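# Fill the empty carton cell with a bottle

## Task

A single row in the carton is missing the bottle at its end position. Pick up a bottle from the steel table, set it into that vacant cell, and release it so it stays there.

## Robot and tools

ROBOT AND FRAME
Two arms, left_arm and right_arm, each with a parallel gripper. Every position and orientation is in one shared scene frame. The origin sits on the table top midway between the arms, +x points out over the table, +z points up, and left_arm is mounted on the +y side. The arm names do not match the left or right side of any image. On a gripper, the fingers extend along its own +z axis and close along its own y axis. end_effector_position is the point between the finger pads, roughly 1 cm short of the fingertips. Printed hand positions can be slightly wrong, more so at long reach, and arms often settle a centimetre or more from the commanded pose, usually below it. Joint ranges (rad), base to gripper: waist -2.618 to 3.054, shoulder 0.000 to 3.142, elbow 0.000 to 3.142, wrist pitch -1.571 to 1.571, wrist yaw -1.571 to 1.571, wrist roll -2.094 to 2.094.

THE ROW FORMAT
Every command row is a flat list of 16 numbers covering both arms, even when only one moves: left_arm x, y, z, qw, qx, qy, qz, opening, then the same eight for right_arm. x, y, z are an absolute target position in metres in the scene frame; qw, qx, qy, qz are an absolute target orientation quaternion, w first. opening runs from -1 (closed) to +1 (fully open, 0.094 m). Optionally add 12 more numbers in 0 to 1 (28 total): a gain multiplier per joint, left_arm's six then right_arm's six, in Joint positions order; they persist until changed. To keep a gripper's orientation steady, repeat the identical quaternion in every row rather than copying the reported one, which drifts. An arm meant to stay still should get the same full pose from the last result before it stopped, plus its intended opening.

TOOLS
execute_actions(actions): actions is a list of up to 15 actions; each action is a list of up to 15 rows, one row per 1/30 s control step. If fewer than 15 rows are given, the final row is held for the remaining steps. An empty list just reports the state and images. Each step, the commanded pose is clamped to within 70 mm and 16 degrees of the measured pose, so distant targets need several actions. An action is rejected for both arms if any target lies over 0.6 m from that gripper's current position along any of the gripper's own axes; if the first action fails this, or any action is malformed, nothing runs.

move(target, speed, blocking): target is one row (absolute poses for both arms). Each gripper follows a straight line to its pose, all finishing together, lasting 0.5 to 10 s (cut off at 10 s). speed is top linear speed in m/s, 0.002 to 0.5, default 0.25; rotation is capped at twice that in rad/s, taking the shorter direction. Paths ignore obstacles and the other arm, and grippers may lag, stray, or overshoot speed. The opening is sent at the start. blocking=false returns after 0.5 s while motion continues; until a result shows it ended, use wait or stop before sending new rows or moves.

wait(seconds): 0 to 10; arms hold their last command; returns early if a running move ends. stop(): brakes a running move; needs braking room; fingers keep moving. zoom_image(camera, region): region [x0, y0, x1, y1] in pixels, top-left origin, at most 504 by 504. Cameras (each 504x504): cam_head_left, cam_head_right, cam_high, cam_low, cam_left_wrist, cam_right_wrist. finished_scene(scene): pass the current scene's integer number to end it; irreversible, and the goal must already hold and remain so.

READING RESULTS
The state line lists each arm's end_effector_position and end_effector_quat_wxyz. Hand target lines show the pose each controller is currently driving toward. grip_measured gives finger opening on the command scale; the last Joint positions value is opening in metres (readings may be off by about 1 mm). Step readings list positions at some steps; HELD with an arm label means that arm's row was partly held back. A move adds a move: line with its ending (done, off_target, moving, held, fault) and limits (paced = pose clipped; held = a check blocked steps, after which the arm may surge fast), plus each gripper's distance from its pose; if only one arm is named, the other is done. pose unreachable means the clearance check altered or blocked that arm's command. FAULT lines mark an arm stop; MOTOR HOT appears from 75 °C, at 90 °C the arm halts for 10 s, at 100 °C it goes limp and drops.

GRIPPING AND CAUTIONS
To hold an object, command an opening below grip_measured: about 0.03 lower holds firmly, less holds gently. Finger force tops out around 50 to 62 N per pad. Holding loads heats motors, so do not linger. Brief outside tugs on held items or nudges to loose objects can happen. Knocking anything off the table fails the task. Avoid arm-to-arm collisions, fast contacts, and targets set far beyond a contact point, which press hard. Avoid drops, slips and slams.

Each tool is called after ">>>" as name(argument=value, ...) on one line, values as JSON.

## Session

I'll start by looking at the scene.

>>> execute_actions(actions=[])

Scene clock: 0.00 s.
left_arm: end_effector_position=(+0.5283, +0.0880, +0.2692) grip_measured=+1.000 end_effector_quat_wxyz=(+0.524, -0.108, +0.843, -0.059) | right_arm: end_effector_position=(+0.3584, -0.5783, +0.1548) grip_measured=+1.000 end_effector_quat_wxyz=(+0.102, +0.773, +0.543, +0.311)
Joint positions: left_arm=[-0.445  1.923  1.743 -0.313 -0.345 -0.419  0.094] | right_arm=[-0.784  1.735  1.424 -0.922 -0.588  1.205  0.094]
Joint velocities: left_arm=[-0.022  0.002 -0.012 -0.066  0.022 -0.037  0.   ] | right_arm=[-0.002  0.002 -0.007  0.007  0.081  0.11   0.   ]
Motor temperatures (°C, as the motors report them): left_arm=[23 23 22 24 22 25] | right_arm=[24 22 24 24 24 24]
Hand target (left_arm): +0.527, +0.089, +0.266; +0.518, -0.107, +0.847, -0.054
Hand target (right_arm): +0.359, -0.578, +0.159; +0.106, +0.771, +0.545, +0.313
Joint stiffness scale: left_arm=[1. 1. 1. 1. 1. 1.] | right_arm=[1. 1. 1. 1. 1. 1.]

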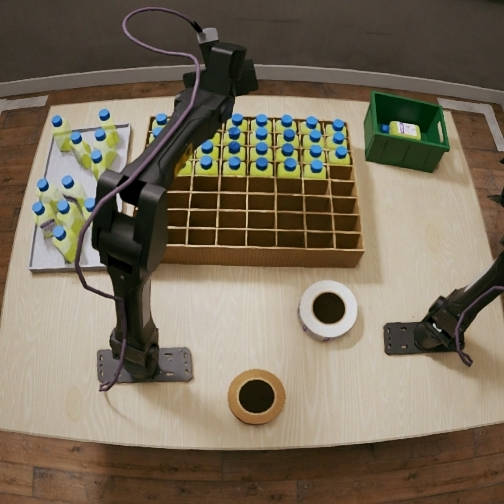

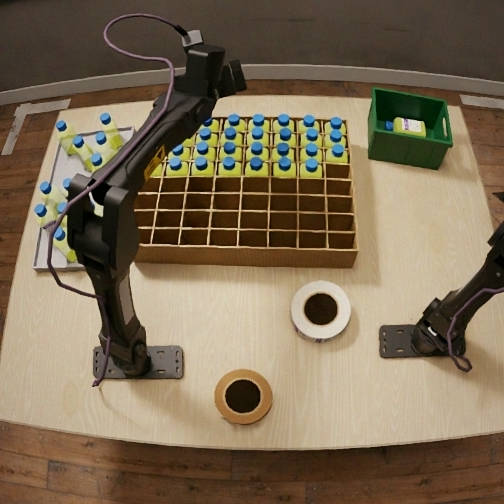

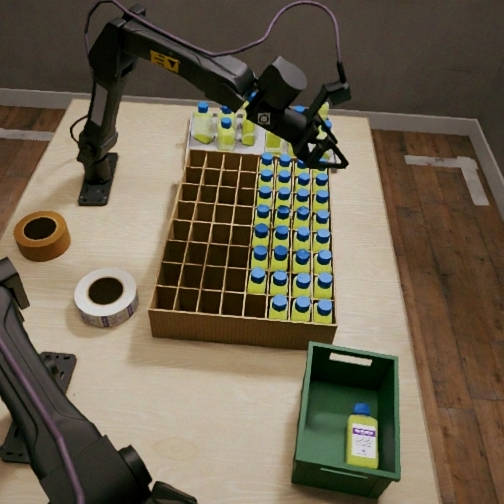

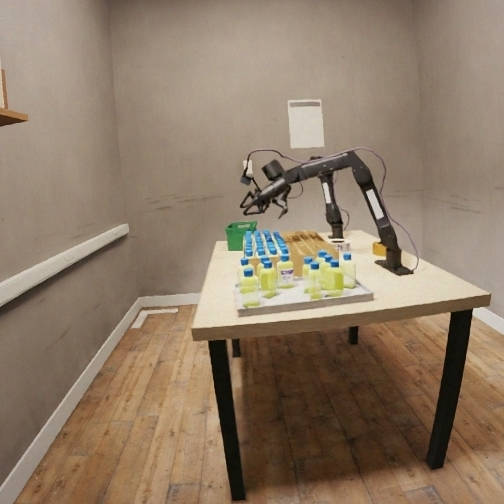

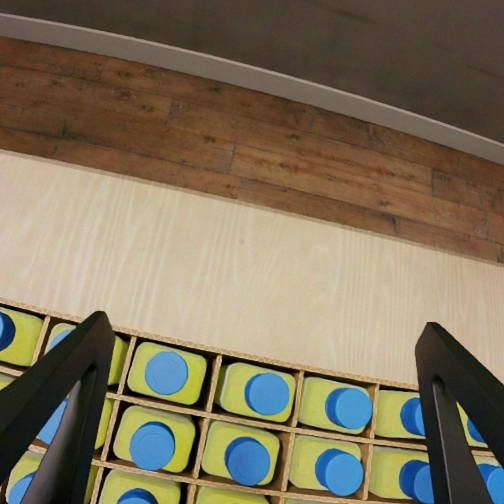

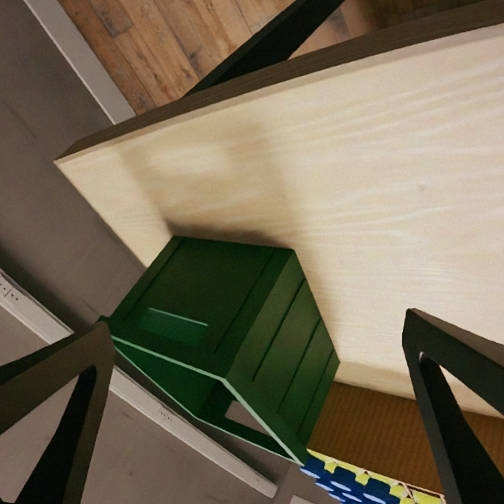

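>>> zoom_image(camera="cam_head_left", region=[0, 80, 252, 300])

>>> zoom_image(camera="cam_head_left", region=[200, 80, 452, 300])

Region (0, 80, 252, 300) of cam_head_left's 504x504 image, scaled by 2.000, with more detail than that image has; it fills the top 440 rows of this view, and the rest is white.

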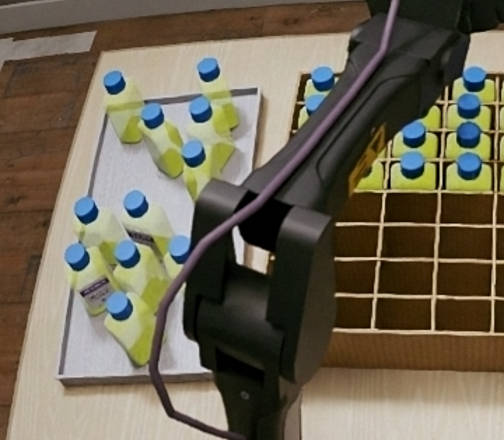

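Region (200, 80, 452, 300) of cam_head_left's 504x504 image, scaled by 2.000, with more detail than that image has; it fills the top 440 rows of this view, and the rest is white.

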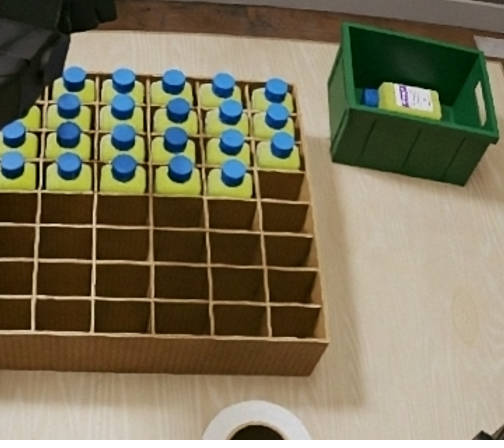

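>>> zoom_image(camera="cam_high", region=[130, 80, 382, 360])

>>> zoom_image(camera="cam_low", region=[200, 200, 420, 330])

Region (130, 80, 382, 360) of cam_high's 504x504 image, scaled by 1.800, with more detail than that image has; it fills the left 454 columns of this view, and the rest is white.

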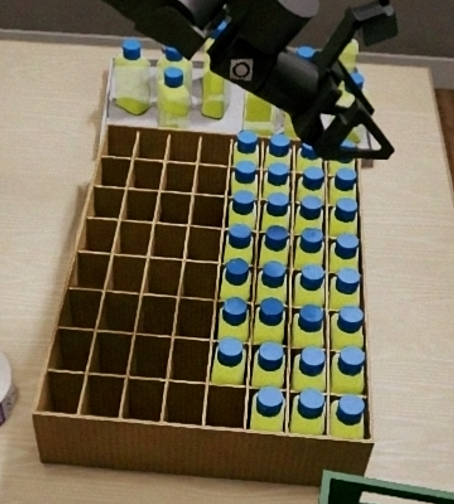

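Region (200, 200, 420, 330) of cam_low's 504x504 image, scaled by 2.291, with more detail than that image has; it fills the top 298 rows of this view, and the rest is white.

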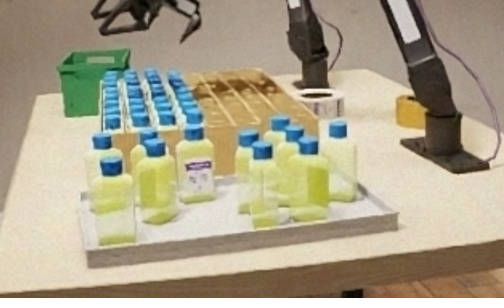

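>>> move(target=[0.35, 0.42, 0.32, 0, 0, 1, 0, 1, 0.3584, -0.5783, 0.1548, 0.102, 0.773, 0.543, 0.311, 1], speed=0.3)

Scene clock: 6.63 s.
left_arm: end_effector_position=(+0.3506, +0.4228, +0.3181) grip_measured=+1.000 end_effector_quat_wxyz=(+0.228, -0.013, +0.968, +0.108) | right_arm: end_effector_position=(+0.3584, -0.5783, +0.1548) grip_measured=+1.000 end_effector_quat_wxyz=(+0.102, +0.773, +0.543, +0.311)
Joint positions: left_arm=[ 0.376  1.928  2.422 -1.555 -0.002  0.425  0.094] | right_arm=[-0.784  1.735  1.424 -0.922 -0.588  1.205  0.094]
Joint velocities: left_arm=[ 0.012 -0.002  0.002  0.051 -0.051  0.022  0.   ] | right_arm=[-0.007  0.002 -0.012 -0.051  0.007  0.037  0.   ]
Motor temperatures (°C, as the motors report them): left_arm=[23 25 22 25 22 25] | right_arm=[24 23 25 24 24 24]
Hand target (left_arm): +0.345, +0.417, +0.315; +0.215, -0.004, +0.971, +0.107
Hand target (right_arm): +0.358, -0.578, +0.155; +0.102, +0.773, +0.543, +0.311
Off the commanded pose (left_arm): 0.003 m, 29 deg; orientation clipped at the last step of the last action.
Off the commanded pose (right_arm): 0.000 m, 0 deg.
Joint stiffness scale: left_arm=[1. 1. 1. 1. 1. 1.] | right_arm=[1. 1. 1. 1. 1. 1.]
joint sent to its limit (left arm) — the command would take joint 4 (wrist pitch) past its lower limit, so that joint was sent only as far as its limit.
move: off_target (left_arm); limits=paced

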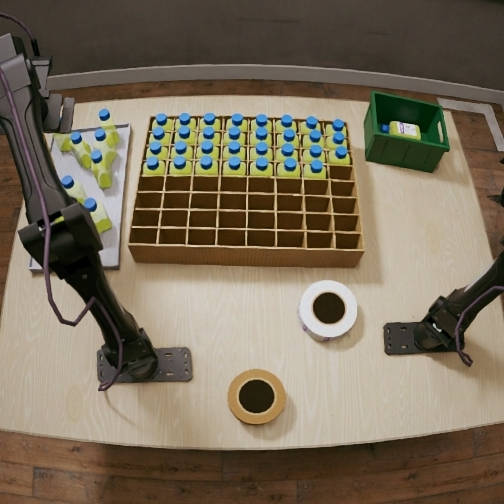

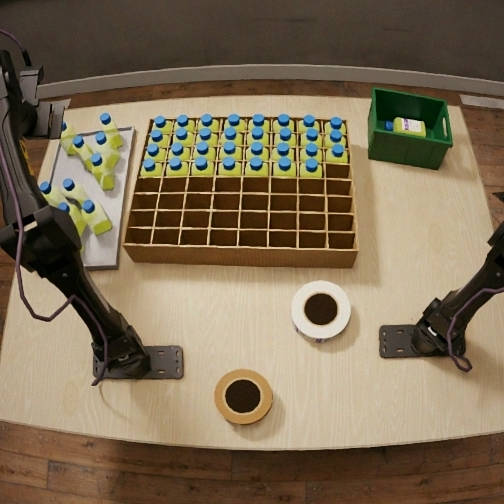

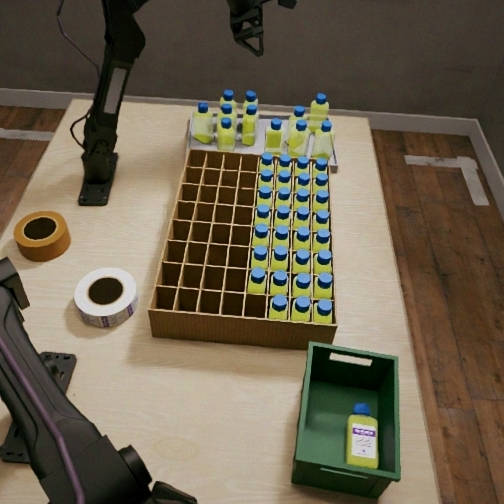

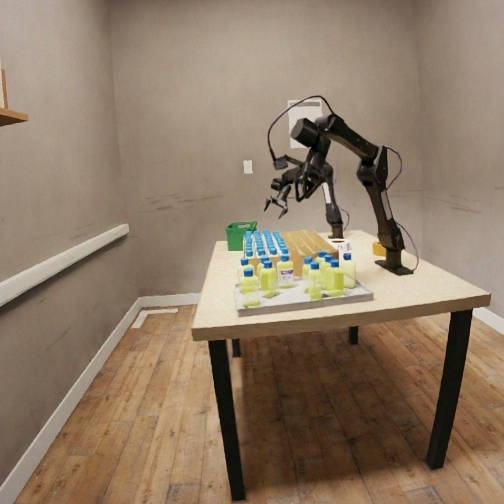

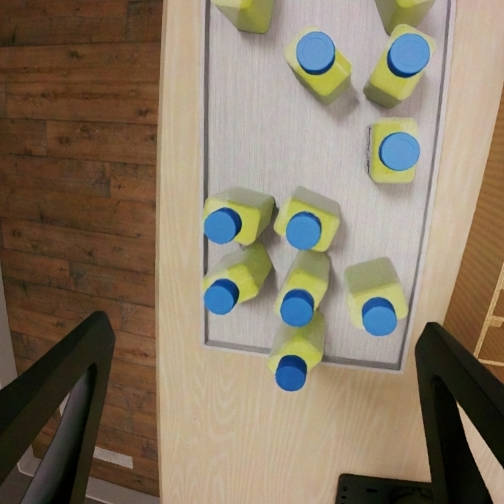

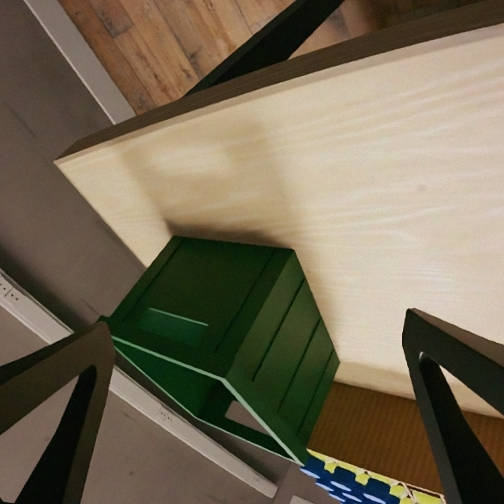

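>>> zoom_image(camera="cam_left_wrist", region=[180, 0, 480, 300])

Region (180, 0, 480, 300) of cam_left_wrist's 504x504 image, scaled by 1.680, with more detail than that image has.

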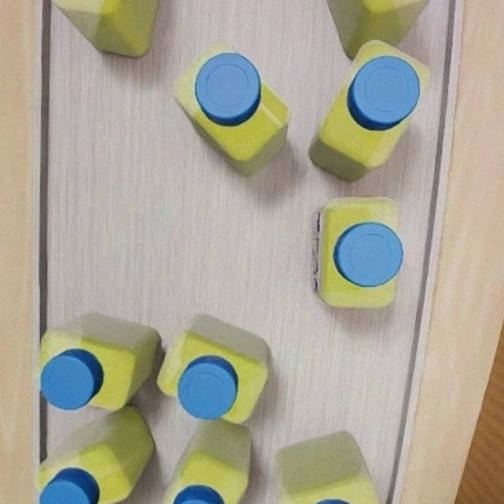

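>>> move(target=[0.36, 0.34, 0.20, 0.3536, -0.3536, 0.8536, 0.1464, 0.4, 0.3584, -0.5783, 0.1548, 0.102, 0.773, 0.543, 0.311, 1], speed=0.3)

Scene clock: 22.50 s.
left_arm: end_effector_position=(+0.3674, +0.3434, +0.2010) grip_measured=+0.402 end_effector_quat_wxyz=(+0.353, -0.356, +0.854, +0.137) | right_arm: end_effector_position=(+0.3584, -0.5783, +0.1548) grip_measured=+1.000 end_effector_quat_wxyz=(+0.102, +0.773, +0.543, +0.311)
Joint positions: left_arm=[-0.017  1.537  1.304 -0.696 -0.472 -0.572  0.066] | right_arm=[-0.784  1.735  1.424 -0.922 -0.588  1.205  0.094]
Joint velocities: left_arm=[-0.002 -0.012 -0.007  0.007 -0.022 -0.051 -0.   ] | right_arm=[-0.002 -0.022  0.002 -0.051 -0.037  0.007  0.   ]
Motor temperatures (°C, as the motors report them): left_arm=[23 26 22 25 22 25] | right_arm=[24 25 25 25 24 24]
Hand target (left_arm): +0.364, +0.342, +0.201; +0.354, -0.356, +0.853, +0.141
Hand target (right_arm): +0.358, -0.578, +0.155; +0.102, +0.773, +0.543, +0.311
Off the commanded pose (left_arm): 0.008 m, 1 deg.
Off the commanded pose (right_arm): 0.000 m, 0 deg.
Joint stiffness scale: left_arm=[1. 1. 1. 1. 1. 1.] | right_arm=[1. 1. 1. 1. 1. 1.]
move: done

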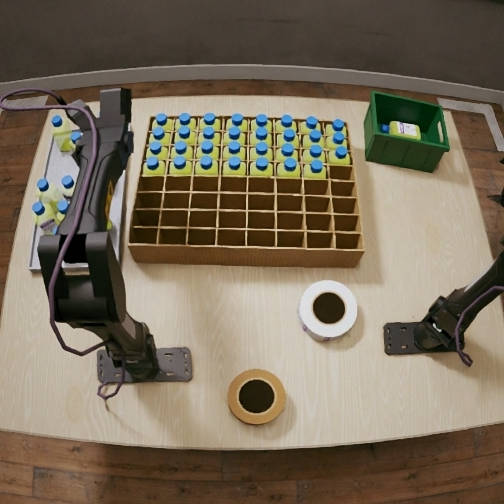

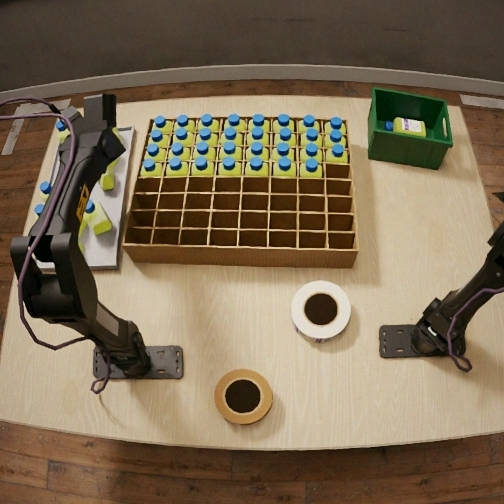

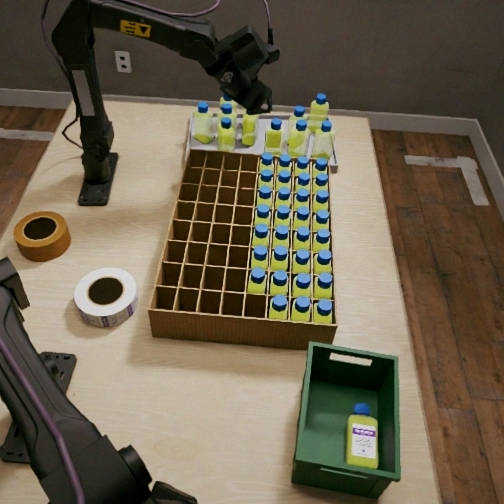

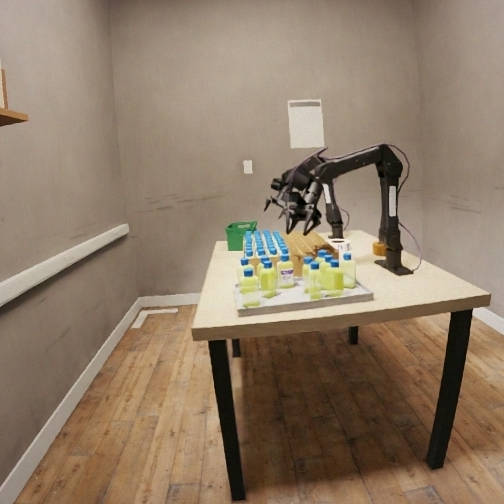

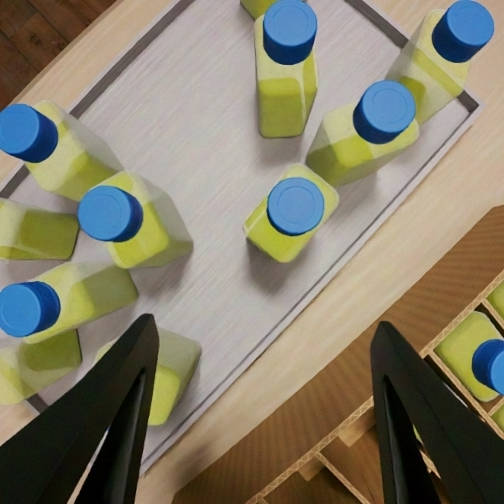

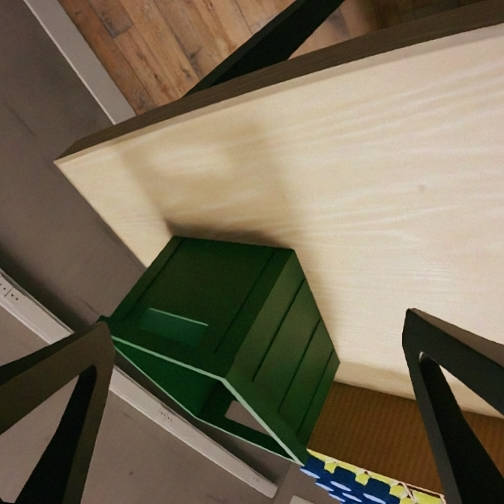

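>>> move(target=[0.392, 0.352, 0.142, 0.3536, -0.3536, 0.8536, 0.1464, 0.4, 0.3584, -0.5783, 0.1548, 0.102, 0.773, 0.543, 0.311, 1], speed=0.15)

Scene clock: 26.87 s.
left_arm: end_effector_position=(+0.3975, +0.3453, +0.1465) grip_measured=+0.402 end_effector_quat_wxyz=(+0.360, -0.350, +0.854, +0.137) | right_arm: end_effector_position=(+0.3584, -0.5783, +0.1548) grip_measured=+1.000 end_effector_quat_wxyz=(+0.102, +0.773, +0.543, +0.311)
Joint positions: left_arm=[-0.017  1.661  1.205 -0.455 -0.473 -0.556  0.066] | right_arm=[-0.784  1.735  1.424 -0.922 -0.588  1.205  0.094]
Joint velocities: left_arm=[ 0.012 -0.027 -0.002 -0.051  0.007  0.022 -0.   ] | right_arm=[ 0.007 -0.002  0.002 -0.037 -0.037 -0.154  0.   ]
Motor temperatures (°C, as the motors report them): left_arm=[23 26 23 26 22 25] | right_arm=[24 25 25 25 24 24]
Hand target (left_arm): +0.394, +0.352, +0.142; +0.353, -0.354, +0.854, +0.146
Hand target (right_arm): +0.358, -0.578, +0.155; +0.102, +0.773, +0.543, +0.311
Off the commanded pose (left_arm): 0.010 m, 1 deg.
Off the commanded pose (right_arm): 0.000 m, 0 deg.
Joint stiffness scale: left_arm=[1. 1. 1. 1. 1. 1.] | right_arm=[1. 1. 1. 1. 1. 1.]
move: done

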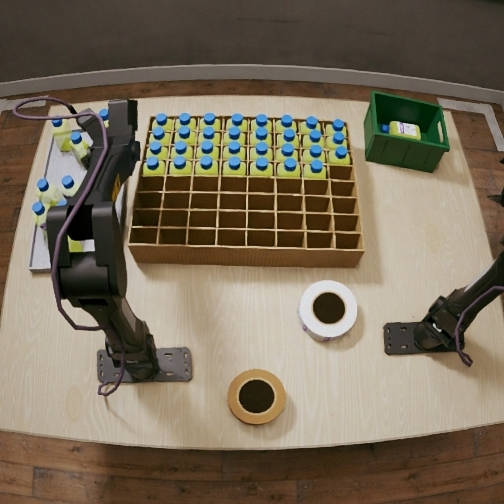

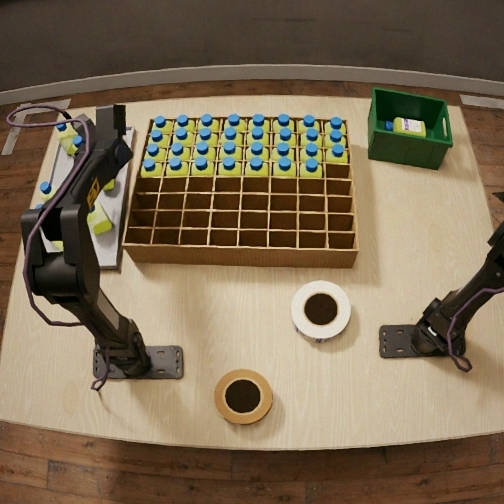

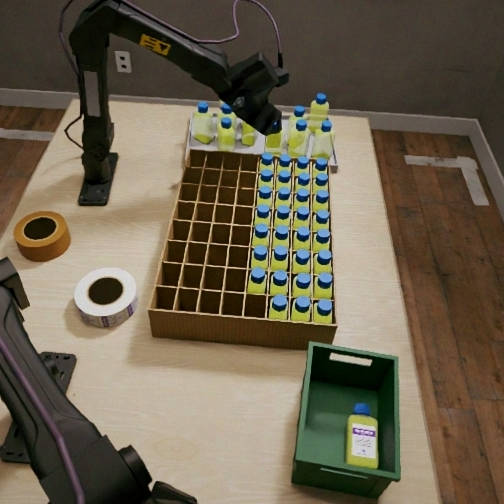

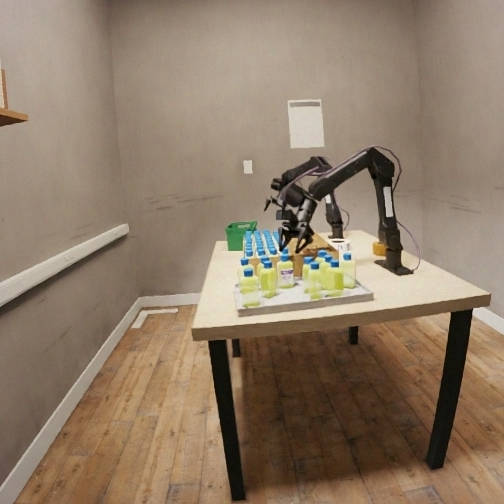

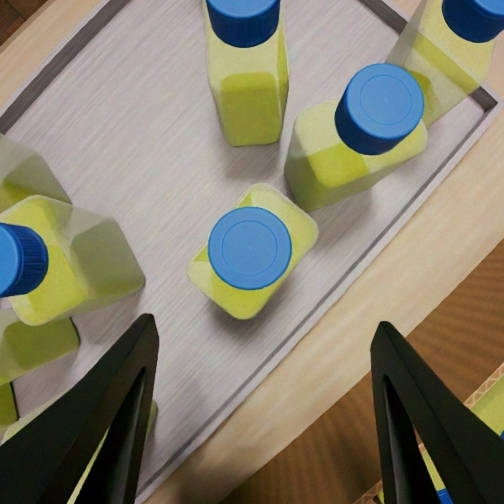

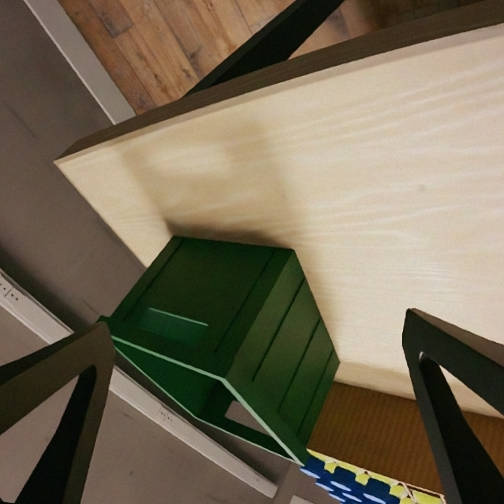

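>>> move(target=[0.412, 0.376, 0.116, 0.3536, -0.3536, 0.8536, 0.1464, 0.4, 0.3584, -0.5783, 0.1548, 0.102, 0.773, 0.543, 0.311, 1], speed=0.1)

Scene clock: 30.43 s.
left_arm: end_effector_position=(+0.4142, +0.3730, +0.1218) grip_measured=+0.402 end_effector_quat_wxyz=(+0.361, -0.354, +0.851, +0.145) | right_arm: end_effector_position=(+0.3584, -0.5783, +0.1548) grip_measured=+1.000 end_effector_quat_wxyz=(+0.102, +0.773, +0.543, +0.311)
Joint positions: left_arm=[ 0.051  1.757  1.205 -0.334 -0.448 -0.5    0.066] | right_arm=[-0.784  1.735  1.424 -0.922 -0.588  1.205  0.094]
Joint velocities: left_arm=[-0.017  0.002 -0.012 -0.022  0.007 -0.095 -0.   ] | right_arm=[-0.017 -0.012  0.002 -0.037 -0.007  0.007  0.   ]
Motor temperatures (°C, as the motors report them): left_arm=[23 26 23 26 22 25] | right_arm=[24 25 25 25 24 24]
Hand target (left_arm): +0.412, +0.376, +0.116; +0.353, -0.353, +0.854, +0.147
Hand target (right_arm): +0.358, -0.578, +0.155; +0.102, +0.773, +0.543, +0.311
Off the commanded pose (left_arm): 0.007 m, 1 deg.
Off the commanded pose (right_arm): 0.000 m, 0 deg.
Joint stiffness scale: left_arm=[1. 1. 1. 1. 1. 1.] | right_arm=[1. 1. 1. 1. 1. 1.]
move: done

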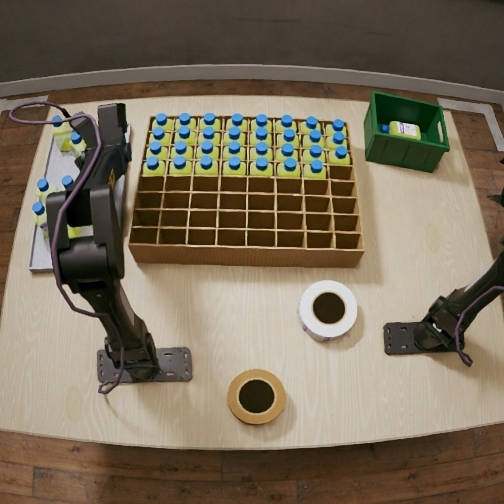

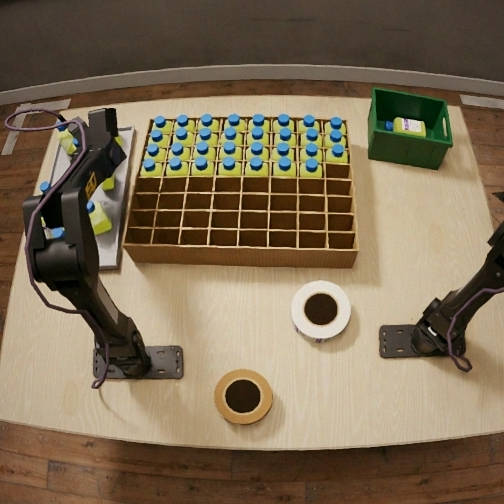

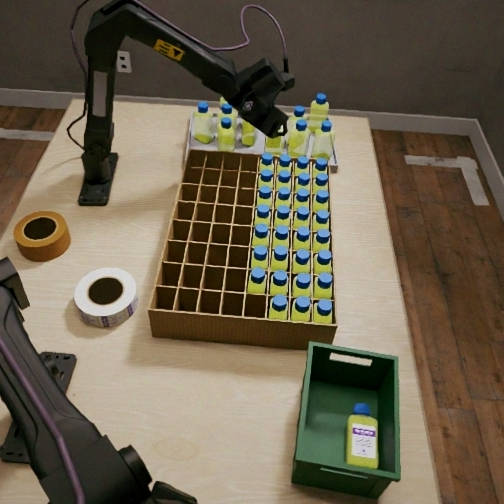

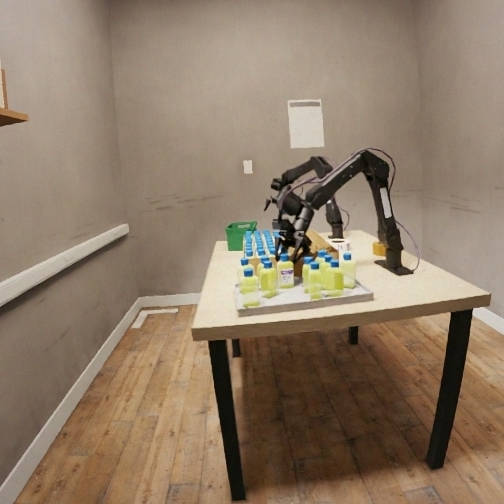

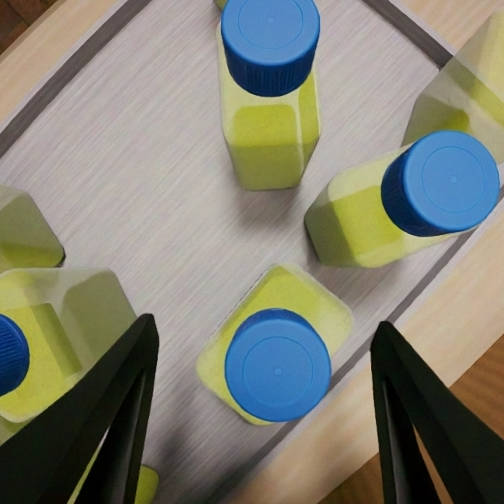

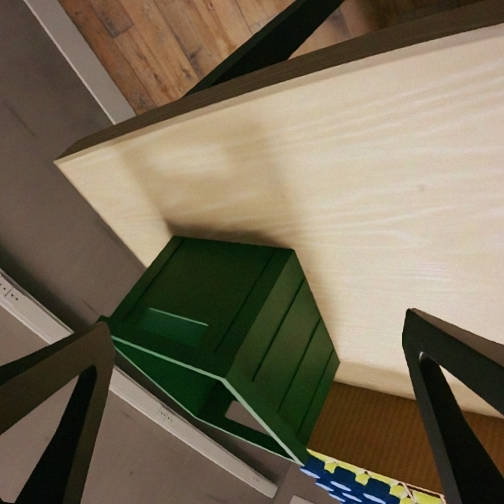

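>>> move(target=[0.412, 0.369, 0.111, 0.3536, -0.3536, 0.8536, 0.1464, 0.4, 0.3584, -0.5783, 0.1548, 0.102, 0.773, 0.543, 0.311, 1], speed=0.05)

Scene clock: 32.43 s.
left_arm: end_effector_position=(+0.4167, +0.3733, +0.1239) grip_measured=+0.402 end_effector_quat_wxyz=(+0.367, -0.356, +0.847, +0.142) | right_arm: end_effector_position=(+0.3584, -0.5783, +0.1548) grip_measured=+1.000 end_effector_quat_wxyz=(+0.102, +0.773, +0.543, +0.311)
Joint positions: left_arm=[ 0.051  1.757  1.205 -0.319 -0.448 -0.504  0.066] | right_arm=[-0.784  1.735  1.424 -0.922 -0.588  1.205  0.094]
Joint velocities: left_arm=[-0.012 -0.017 -0.002 -0.022 -0.066  0.007  0.001] | right_arm=[ 0.017 -0.007 -0.027  0.066 -0.066 -0.037  0.   ]
Motor temperatures (°C, as the motors report them): left_arm=[23 26 23 26 22 25] | right_arm=[24 25 25 25 24 24]
Hand target (left_arm): +0.412, +0.369, +0.111; +0.354, -0.353, +0.854, +0.146
Hand target (right_arm): +0.358, -0.578, +0.155; +0.102, +0.773, +0.543, +0.311
Off the commanded pose (left_arm): 0.014 m, 2 deg.
Off the commanded pose (right_arm): 0.000 m, 0 deg.
Joint stiffness scale: left_arm=[1. 1. 1. 1. 1. 1.] | right_arm=[1. 1. 1. 1. 1. 1.]
move: off_target (left_arm)

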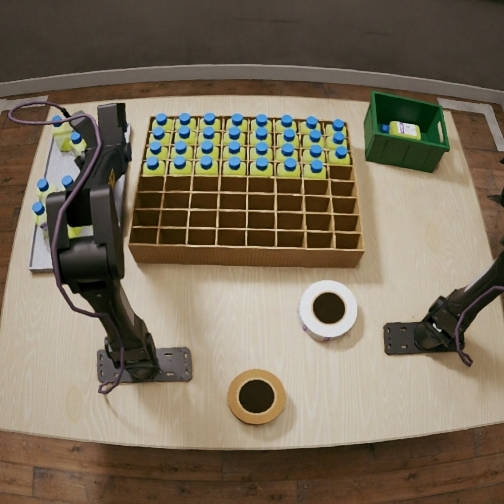

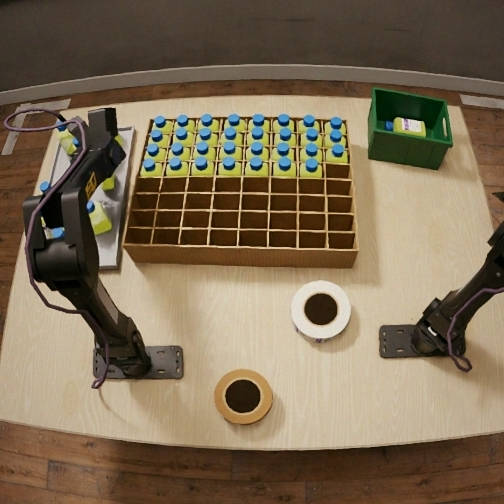

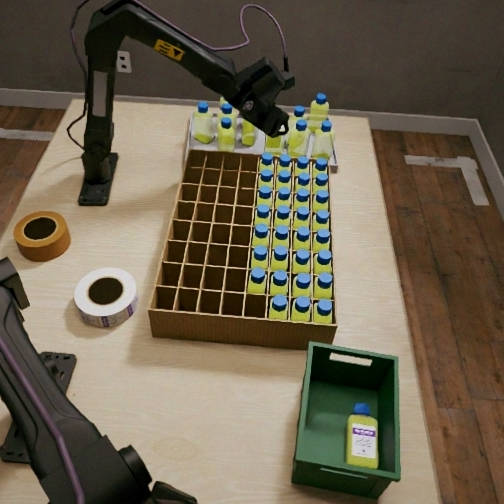

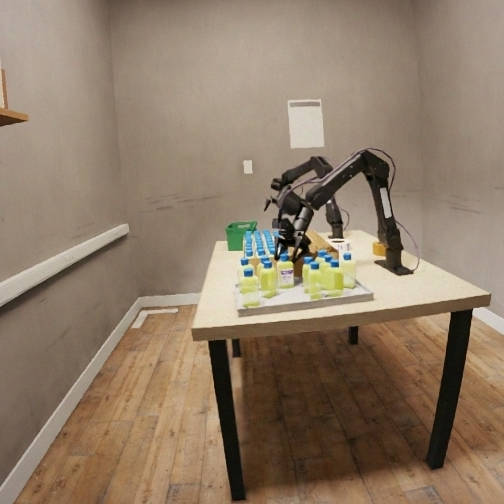

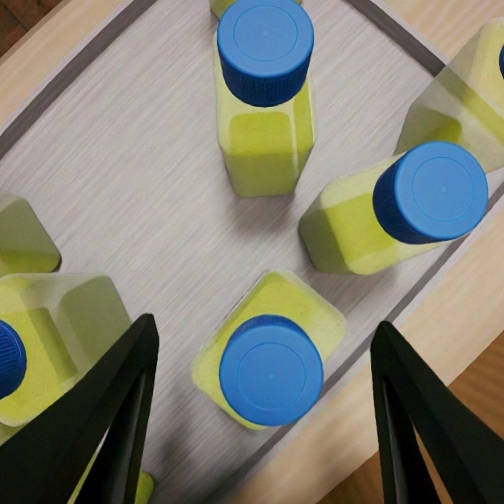

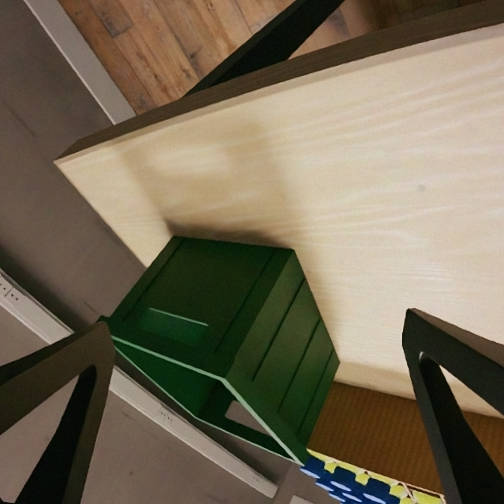

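>>> move(target=[0.410, 0.366, 0.106, 0.3536, -0.3536, 0.8536, 0.1464, 0.4, 0.3584, -0.5783, 0.1548, 0.102, 0.773, 0.543, 0.311, 1], speed=0.1)

Scene clock: 33.67 s.
left_arm: end_effector_position=(+0.4141, +0.3700, +0.1164) grip_measured=+0.402 end_effector_quat_wxyz=(+0.365, -0.356, +0.849, +0.141) | right_arm: end_effector_position=(+0.3584, -0.5783, +0.1548) grip_measured=+1.000 end_effector_quat_wxyz=(+0.102, +0.773, +0.543, +0.311)
Joint positions: left_arm=[ 0.045  1.757  1.179 -0.301 -0.448 -0.511  0.066] | right_arm=[-0.784  1.735  1.424 -0.922 -0.588  1.205  0.094]
Joint velocities: left_arm=[-0.002  0.012  0.002 -0.022  0.037 -0.051  0.001] | right_arm=[ 0.007 -0.007  0.007 -0.022 -0.037 -0.095  0.   ]
Motor temperatures (°C, as the motors report them): left_arm=[23 26 23 26 22 25] | right_arm=[24 25 25 25 24 24]
Hand target (left_arm): +0.410, +0.366, +0.106; +0.354, -0.353, +0.854, +0.146
Hand target (right_arm): +0.358, -0.578, +0.155; +0.102, +0.773, +0.543, +0.311
Off the commanded pose (left_arm): 0.012 m, 2 deg.
Off the commanded pose (right_arm): 0.000 m, 0 deg.
Joint stiffness scale: left_arm=[1. 1. 1. 1. 1. 1.] | right_arm=[1. 1. 1. 1. 1. 1.]
move: off_target (left_arm)

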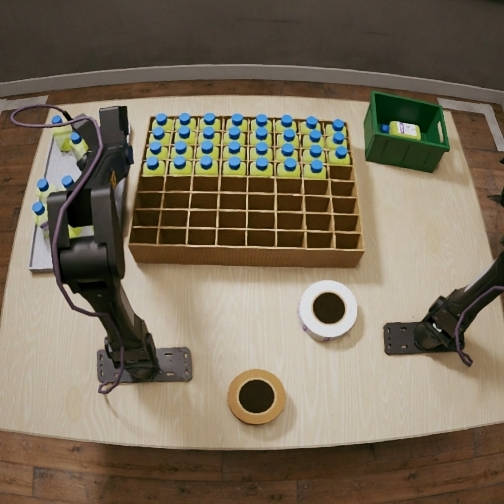

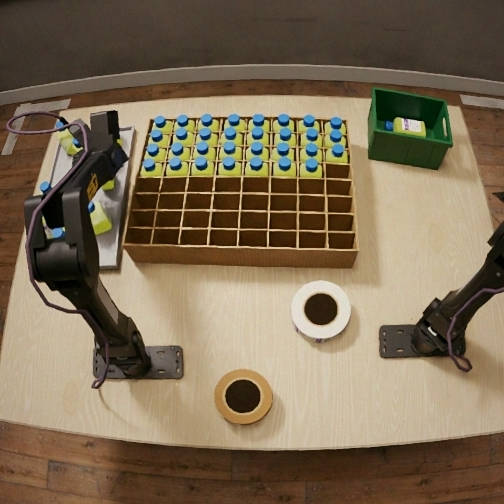

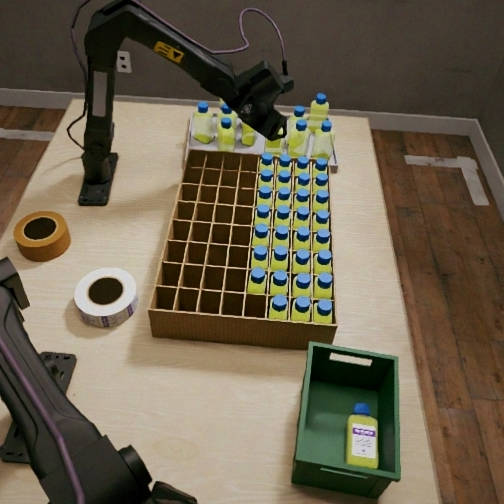

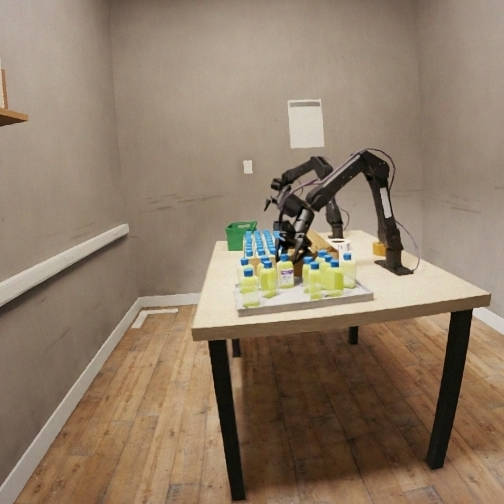

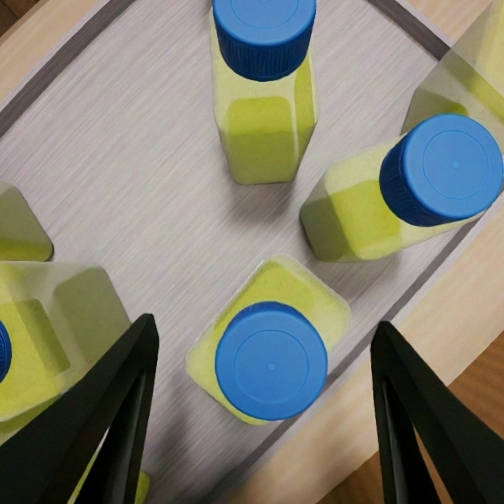

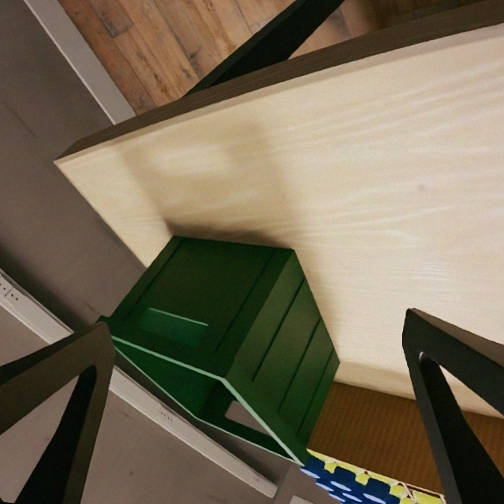

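>>> move(target=[0.412, 0.368, 0.111, 0.3536, -0.3536, 0.8536, 0.1464, -0.45, 0.3584, -0.5783, 0.1548, 0.102, 0.773, 0.543, 0.311, 1], speed=0.05)

Scene clock: 35.07 s.
left_arm: end_effector_position=(+0.4175, +0.3715, +0.1216) grip_measured=-0.441 end_effector_quat_wxyz=(+0.376, -0.358, +0.843, +0.141) | right_arm: end_effector_position=(+0.3584, -0.5783, +0.1548) grip_measured=+1.000 end_effector_quat_wxyz=(+0.102, +0.773, +0.543, +0.311)
Joint positions: left_arm=[ 0.045  1.755  1.181 -0.282 -0.455 -0.511  0.026] | right_arm=[-0.784  1.735  1.424 -0.922 -0.588  1.205  0.094]
Joint velocities: left_arm=[ 0.022  0.002 -0.007  0.022 -0.037 -0.066  0.   ] | right_arm=[-0.007  0.002 -0.022 -0.066  0.022  0.051  0.   ]
Motor temperatures (°C, as the motors report them): left_arm=[23 26 23 26 22 25] | right_arm=[24 25 25 25 24 24]
Hand target (left_arm): +0.412, +0.368, +0.111; +0.354, -0.353, +0.854, +0.146
Hand target (right_arm): +0.358, -0.578, +0.155; +0.102, +0.773, +0.543, +0.311
Off the commanded pose (left_arm): 0.012 m, 3 deg.
Off the commanded pose (right_arm): 0.000 m, 0 deg.
Joint stiffness scale: left_arm=[1. 1. 1. 1. 1. 1.] | right_arm=[1. 1. 1. 1. 1. 1.]
move: off_target (left_arm)

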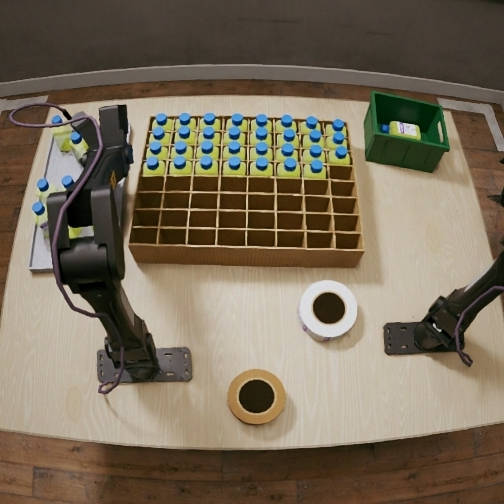

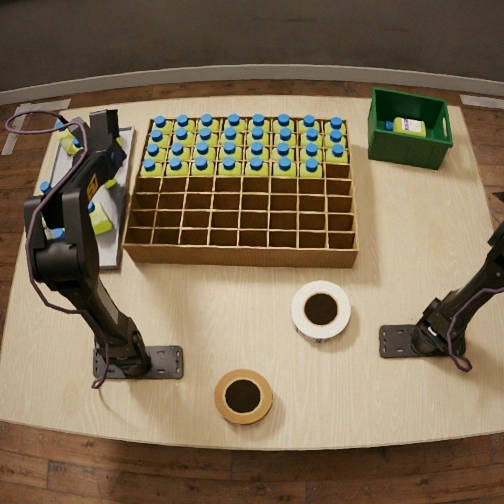

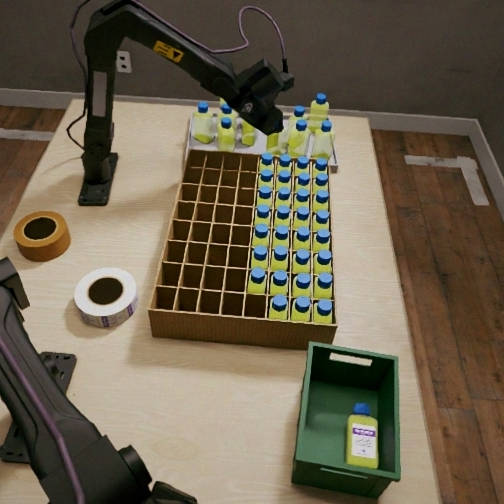

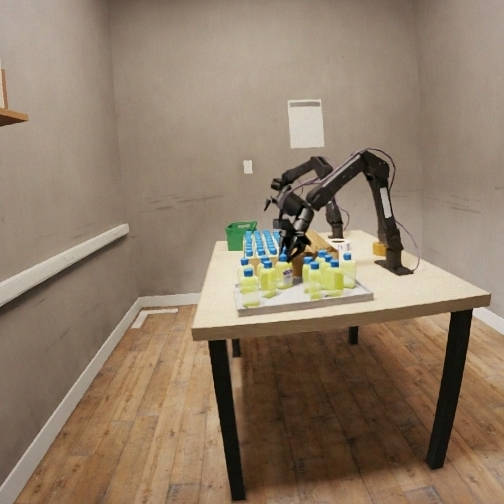

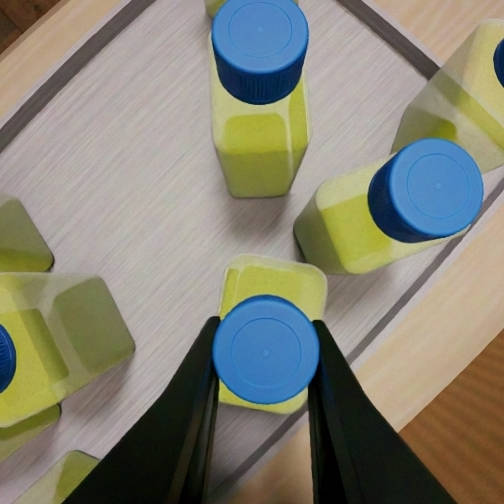

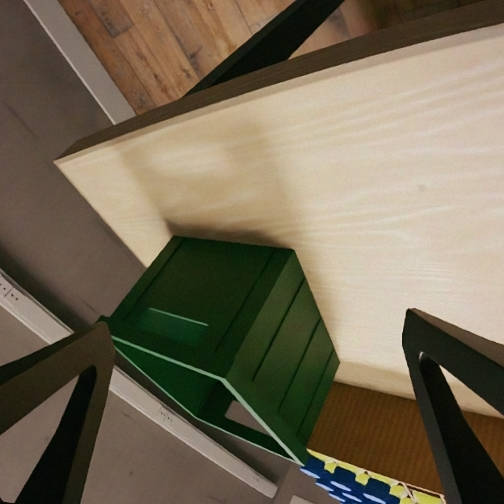

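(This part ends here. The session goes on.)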